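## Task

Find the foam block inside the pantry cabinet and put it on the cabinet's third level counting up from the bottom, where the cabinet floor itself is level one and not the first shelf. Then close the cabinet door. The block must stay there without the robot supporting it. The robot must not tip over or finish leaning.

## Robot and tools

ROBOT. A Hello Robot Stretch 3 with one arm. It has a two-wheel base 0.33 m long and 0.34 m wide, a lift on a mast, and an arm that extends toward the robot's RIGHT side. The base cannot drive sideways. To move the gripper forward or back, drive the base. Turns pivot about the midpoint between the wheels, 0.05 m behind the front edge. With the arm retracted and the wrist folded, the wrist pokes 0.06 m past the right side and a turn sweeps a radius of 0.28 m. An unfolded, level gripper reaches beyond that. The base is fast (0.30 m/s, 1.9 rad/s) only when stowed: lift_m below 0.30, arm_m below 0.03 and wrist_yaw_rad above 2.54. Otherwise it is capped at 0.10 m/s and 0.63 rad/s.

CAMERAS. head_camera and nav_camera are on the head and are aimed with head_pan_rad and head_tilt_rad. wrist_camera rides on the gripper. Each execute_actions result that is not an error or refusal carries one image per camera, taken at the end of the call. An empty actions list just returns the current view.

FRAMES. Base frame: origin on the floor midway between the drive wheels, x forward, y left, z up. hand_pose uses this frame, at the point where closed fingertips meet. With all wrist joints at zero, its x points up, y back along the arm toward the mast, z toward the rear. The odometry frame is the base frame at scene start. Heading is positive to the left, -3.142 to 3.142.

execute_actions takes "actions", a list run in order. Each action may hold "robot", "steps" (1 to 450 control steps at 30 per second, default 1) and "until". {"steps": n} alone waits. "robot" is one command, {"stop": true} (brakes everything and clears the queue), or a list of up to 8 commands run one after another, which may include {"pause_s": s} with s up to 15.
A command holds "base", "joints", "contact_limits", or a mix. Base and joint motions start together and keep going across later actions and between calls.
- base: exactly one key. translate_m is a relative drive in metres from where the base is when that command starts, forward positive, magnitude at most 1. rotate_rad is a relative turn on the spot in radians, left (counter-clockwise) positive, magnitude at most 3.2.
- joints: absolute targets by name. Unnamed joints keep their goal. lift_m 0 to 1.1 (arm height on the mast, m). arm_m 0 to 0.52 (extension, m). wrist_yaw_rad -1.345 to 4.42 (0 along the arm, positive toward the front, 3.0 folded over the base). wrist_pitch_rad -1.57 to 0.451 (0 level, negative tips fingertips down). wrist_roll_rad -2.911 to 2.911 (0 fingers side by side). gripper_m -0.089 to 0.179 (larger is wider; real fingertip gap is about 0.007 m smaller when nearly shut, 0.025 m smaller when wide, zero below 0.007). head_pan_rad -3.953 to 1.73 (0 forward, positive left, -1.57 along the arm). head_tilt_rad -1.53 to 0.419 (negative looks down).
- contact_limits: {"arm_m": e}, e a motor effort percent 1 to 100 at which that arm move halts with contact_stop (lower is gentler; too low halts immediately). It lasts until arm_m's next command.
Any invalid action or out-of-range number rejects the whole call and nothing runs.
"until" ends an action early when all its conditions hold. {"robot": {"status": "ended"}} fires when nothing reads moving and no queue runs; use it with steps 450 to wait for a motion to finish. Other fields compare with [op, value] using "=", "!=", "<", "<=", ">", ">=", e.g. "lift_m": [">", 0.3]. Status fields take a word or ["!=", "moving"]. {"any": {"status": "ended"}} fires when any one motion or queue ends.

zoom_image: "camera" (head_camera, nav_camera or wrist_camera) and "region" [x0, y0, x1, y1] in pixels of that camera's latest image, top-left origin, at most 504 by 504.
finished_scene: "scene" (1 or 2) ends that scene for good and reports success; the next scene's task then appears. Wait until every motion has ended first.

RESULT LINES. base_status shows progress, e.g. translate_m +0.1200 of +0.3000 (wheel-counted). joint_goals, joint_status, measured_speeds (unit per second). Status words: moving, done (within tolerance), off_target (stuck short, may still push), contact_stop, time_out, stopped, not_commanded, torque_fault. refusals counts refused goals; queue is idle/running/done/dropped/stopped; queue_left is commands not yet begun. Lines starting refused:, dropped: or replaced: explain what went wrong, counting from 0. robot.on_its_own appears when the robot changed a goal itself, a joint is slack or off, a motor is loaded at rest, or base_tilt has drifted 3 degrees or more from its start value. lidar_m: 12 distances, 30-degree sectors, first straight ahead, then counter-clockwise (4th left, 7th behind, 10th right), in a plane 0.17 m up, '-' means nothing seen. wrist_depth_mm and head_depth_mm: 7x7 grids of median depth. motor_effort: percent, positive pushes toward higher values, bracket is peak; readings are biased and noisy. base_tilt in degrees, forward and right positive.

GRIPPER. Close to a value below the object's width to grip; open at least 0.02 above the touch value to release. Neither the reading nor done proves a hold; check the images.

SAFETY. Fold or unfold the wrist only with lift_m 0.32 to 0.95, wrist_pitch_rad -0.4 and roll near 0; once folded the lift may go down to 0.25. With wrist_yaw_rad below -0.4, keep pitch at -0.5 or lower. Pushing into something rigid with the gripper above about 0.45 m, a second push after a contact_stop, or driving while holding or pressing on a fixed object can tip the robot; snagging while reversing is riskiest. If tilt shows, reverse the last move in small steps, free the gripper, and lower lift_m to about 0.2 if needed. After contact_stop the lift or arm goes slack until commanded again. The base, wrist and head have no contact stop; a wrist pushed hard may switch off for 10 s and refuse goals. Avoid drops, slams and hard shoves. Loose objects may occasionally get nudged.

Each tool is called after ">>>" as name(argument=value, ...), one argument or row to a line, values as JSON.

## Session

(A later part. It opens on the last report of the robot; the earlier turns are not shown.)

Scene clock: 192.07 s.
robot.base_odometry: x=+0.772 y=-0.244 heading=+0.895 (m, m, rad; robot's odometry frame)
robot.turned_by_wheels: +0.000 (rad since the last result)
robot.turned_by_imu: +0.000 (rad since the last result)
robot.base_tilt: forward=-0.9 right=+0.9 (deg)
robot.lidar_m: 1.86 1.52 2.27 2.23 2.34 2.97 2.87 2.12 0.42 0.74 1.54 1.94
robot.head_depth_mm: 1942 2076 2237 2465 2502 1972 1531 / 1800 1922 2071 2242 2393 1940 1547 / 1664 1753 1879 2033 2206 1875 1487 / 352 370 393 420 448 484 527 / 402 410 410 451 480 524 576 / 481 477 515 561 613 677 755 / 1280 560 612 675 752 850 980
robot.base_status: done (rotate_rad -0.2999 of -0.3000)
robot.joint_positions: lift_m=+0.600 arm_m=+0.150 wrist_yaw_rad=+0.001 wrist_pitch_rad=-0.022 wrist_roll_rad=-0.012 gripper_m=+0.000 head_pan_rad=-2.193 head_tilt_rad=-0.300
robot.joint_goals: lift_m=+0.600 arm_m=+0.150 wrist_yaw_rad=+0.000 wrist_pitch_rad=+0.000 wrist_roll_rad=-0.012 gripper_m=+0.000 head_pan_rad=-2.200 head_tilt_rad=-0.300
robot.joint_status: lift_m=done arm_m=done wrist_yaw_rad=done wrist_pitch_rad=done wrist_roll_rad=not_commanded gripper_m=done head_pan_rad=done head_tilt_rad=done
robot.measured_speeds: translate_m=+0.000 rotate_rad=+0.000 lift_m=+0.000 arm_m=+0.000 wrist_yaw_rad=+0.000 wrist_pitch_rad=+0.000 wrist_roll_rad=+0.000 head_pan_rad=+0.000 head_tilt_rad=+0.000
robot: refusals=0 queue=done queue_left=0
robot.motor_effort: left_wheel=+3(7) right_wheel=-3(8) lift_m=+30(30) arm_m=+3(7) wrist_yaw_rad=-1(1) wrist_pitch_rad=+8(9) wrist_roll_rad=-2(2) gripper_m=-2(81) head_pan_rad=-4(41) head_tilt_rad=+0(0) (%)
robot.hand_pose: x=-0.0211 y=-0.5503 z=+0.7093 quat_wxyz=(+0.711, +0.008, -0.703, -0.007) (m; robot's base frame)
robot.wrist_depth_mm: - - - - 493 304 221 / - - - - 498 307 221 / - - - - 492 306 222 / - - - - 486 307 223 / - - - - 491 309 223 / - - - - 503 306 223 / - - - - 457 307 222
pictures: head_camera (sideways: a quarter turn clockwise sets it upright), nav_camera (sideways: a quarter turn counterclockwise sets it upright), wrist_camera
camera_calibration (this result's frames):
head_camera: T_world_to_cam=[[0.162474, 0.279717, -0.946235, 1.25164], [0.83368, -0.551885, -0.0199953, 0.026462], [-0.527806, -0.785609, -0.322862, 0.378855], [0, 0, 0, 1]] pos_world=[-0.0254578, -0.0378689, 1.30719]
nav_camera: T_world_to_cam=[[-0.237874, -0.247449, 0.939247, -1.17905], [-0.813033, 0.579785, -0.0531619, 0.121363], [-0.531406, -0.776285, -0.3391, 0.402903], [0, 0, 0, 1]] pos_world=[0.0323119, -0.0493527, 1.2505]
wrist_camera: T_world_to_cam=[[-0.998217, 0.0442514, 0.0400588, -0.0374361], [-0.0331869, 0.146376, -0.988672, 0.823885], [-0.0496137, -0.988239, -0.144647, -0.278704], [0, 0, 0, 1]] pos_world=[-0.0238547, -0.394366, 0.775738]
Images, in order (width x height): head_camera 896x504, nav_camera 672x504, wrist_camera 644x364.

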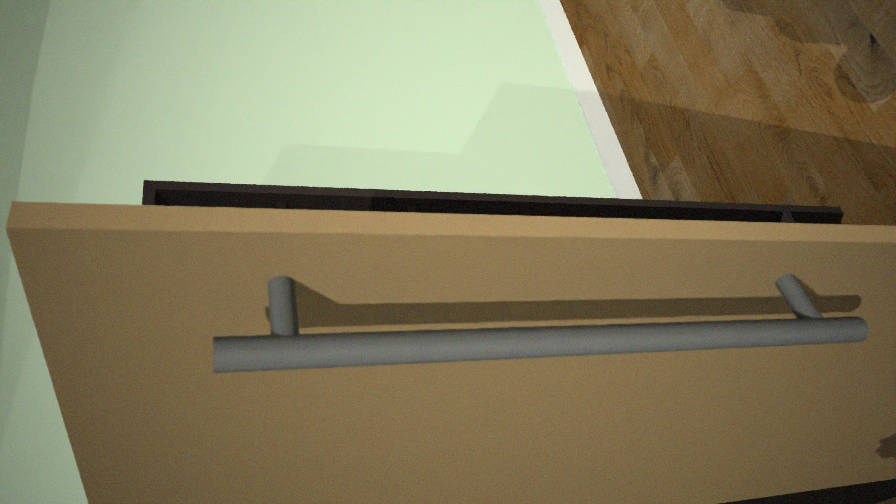

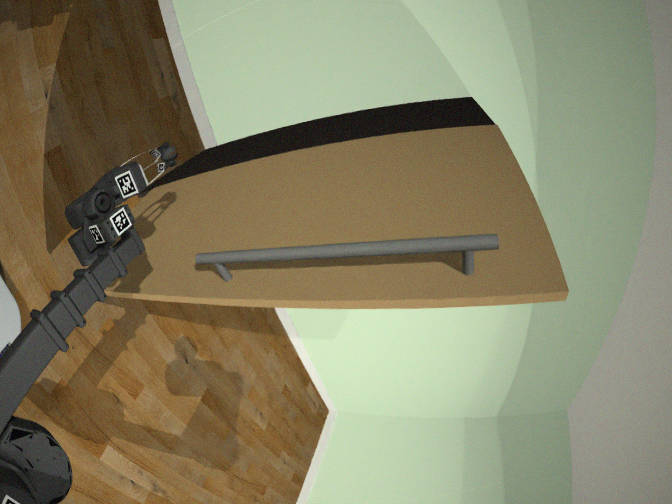

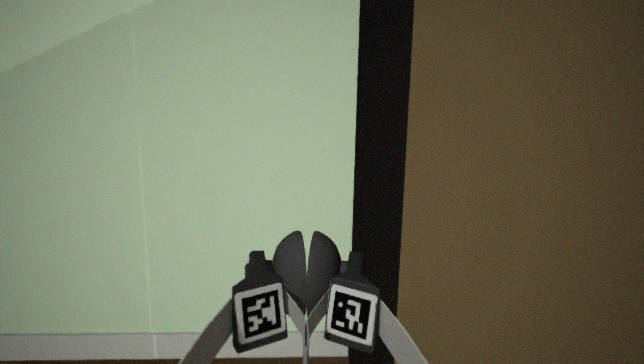

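>>> execute_actions(
  actions=[
    {"robot":[{"base":{"translate_m":-0.45},"joints":{"head_pan_rad":-1.57}},{"joints":{"arm_m":0.0}}],"steps":450,"until":{"robot":{"status":"ended"}}},
    {"steps":150},
  ],
)

Scene clock: 217.47 s.
robot.base_odometry: x=+0.491 y=-0.595 heading=+0.895 (m, m, rad; robot's odometry frame)
robot.turned_by_wheels: +0.000 (rad since the last result)
robot.turned_by_imu: -0.002 (rad since the last result)
robot.base_tilt: forward=-0.9 right=+0.8 (deg)
robot.lidar_m: 2.31 1.94 2.33 2.27 2.34 2.52 2.43 2.11 0.93 0.89 0.92 2.09
robot.head_depth_mm: 1277 797 838 895 986 1725 1495 / 1275 800 849 903 973 1044 1126 / 1297 800 850 906 970 1047 1128 / 1293 803 854 907 972 1052 1135 / 1302 807 853 913 973 1052 1136 / 1300 806 858 913 982 1062 1165 / 1297 1361 1455 1566 1674 1794 1536
robot.base_status: done (translate_m -0.4500 of -0.4500)
robot.joint_positions: lift_m=+0.600 arm_m=+0.000 wrist_yaw_rad=+0.001 wrist_pitch_rad=-0.021 wrist_roll_rad=-0.012 gripper_m=+0.000 head_pan_rad=-1.577 head_tilt_rad=-0.300
robot.joint_goals: lift_m=+0.600 arm_m=+0.000 wrist_yaw_rad=+0.000 wrist_pitch_rad=+0.000 wrist_roll_rad=-0.012 gripper_m=+0.000 head_pan_rad=-1.570 head_tilt_rad=-0.300
robot.joint_status: lift_m=done arm_m=done wrist_yaw_rad=done wrist_pitch_rad=done wrist_roll_rad=not_commanded gripper_m=done head_pan_rad=done head_tilt_rad=done
robot.measured_speeds: translate_m=+0.000 rotate_rad=+0.000 lift_m=+0.000 arm_m=+0.000 wrist_yaw_rad=+0.000 wrist_pitch_rad=+0.000 wrist_roll_rad=+0.000 head_pan_rad=+0.000 head_tilt_rad=+0.000
robot: refusals=0 queue=done queue_left=0
robot.motor_effort: left_wheel=+4(10) right_wheel=-3(24) lift_m=+30(29) arm_m=-3(1) wrist_yaw_rad=+0(31) wrist_pitch_rad=+8(8) wrist_roll_rad=-2(2) gripper_m=-2(4) head_pan_rad=+4(41) head_tilt_rad=+0(1) (%)
robot.hand_pose: x=-0.0211 y=-0.4010 z=+0.7094 quat_wxyz=(+0.711, +0.008, -0.703, -0.007) (m; robot's base frame)
robot.wrist_depth_mm: - - 632 618 638 - - / - - 630 647 652 - - / - - 659 662 668 - - / - - 664 670 668 - - / - - 692 684 703 - - / - - 705 - 730 - - / - - 722 725 758 - -
pictures: head_camera (sideways: a quarter turn clockwise sets it upright), nav_camera (sideways: a quarter turn counterclockwise sets it upright), wrist_camera
camera_calibration (this result's frames):
head_camera: T_world_to_cam=[[-0.0289738, 0.32218, -0.946235, 1.25281], [0.999315, 0.0311432, -0.0199953, 0.0254516], [0.0230267, -0.946166, -0.322862, 0.375495], [0, 0, 0, 1]] pos_world=[0.00221797, -0.0491414, 1.30719]
nav_camera: T_world_to_cam=[[-0.0512124, -0.3394, 0.939247, -1.18019], [-0.99858, 0.00355759, -0.0531619, 0.122495], [0.0147017, -0.940635, -0.3391, 0.399572], [0, 0, 0, 1]] pos_world=[0.0560066, -0.0251413, 1.2505]
wrist_camera: T_world_to_cam=[[-0.998212, 0.0443784, 0.0400494, -0.0440157], [-0.0331693, 0.146174, -0.988703, 0.80203], [-0.0497312, -0.988263, -0.144441, -0.131351], [0, 0, 0, 1]] pos_world=[-0.0238666, -0.245093, 0.775759]
Images, in order (width x height): head_camera 896x504, nav_camera 672x504, wrist_camera 644x364.

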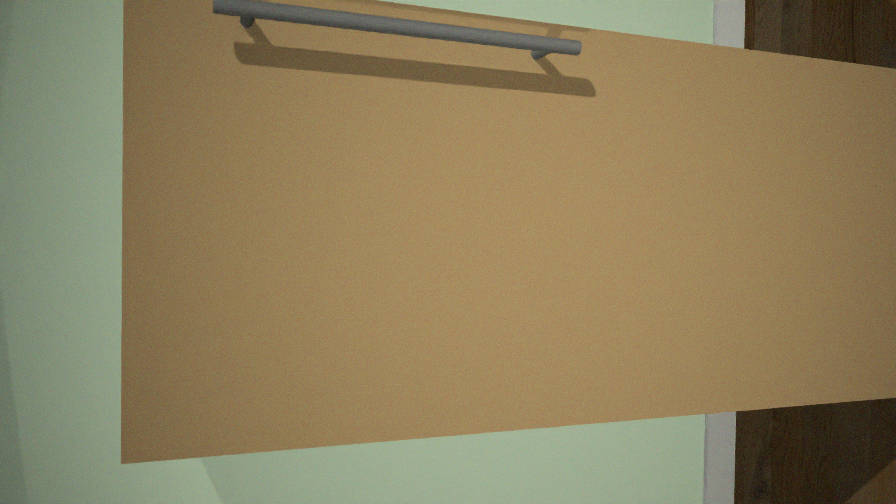

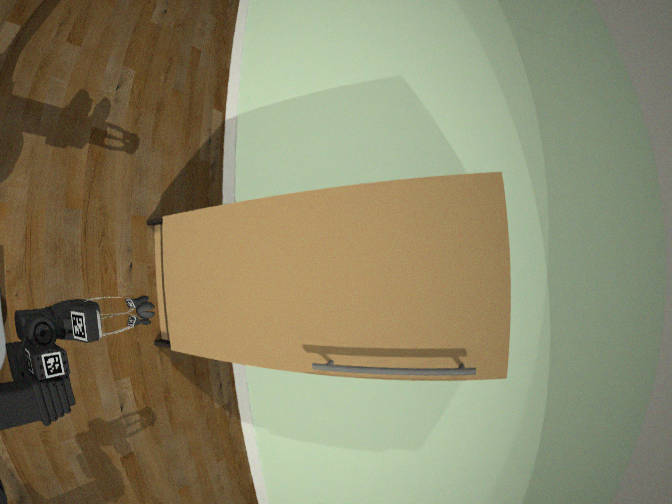

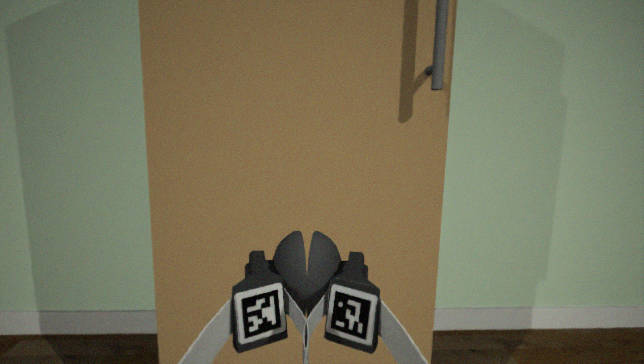

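The door is closed.

>>> finished_scene(
  scene=1,
)

The scene is finished: the task was done.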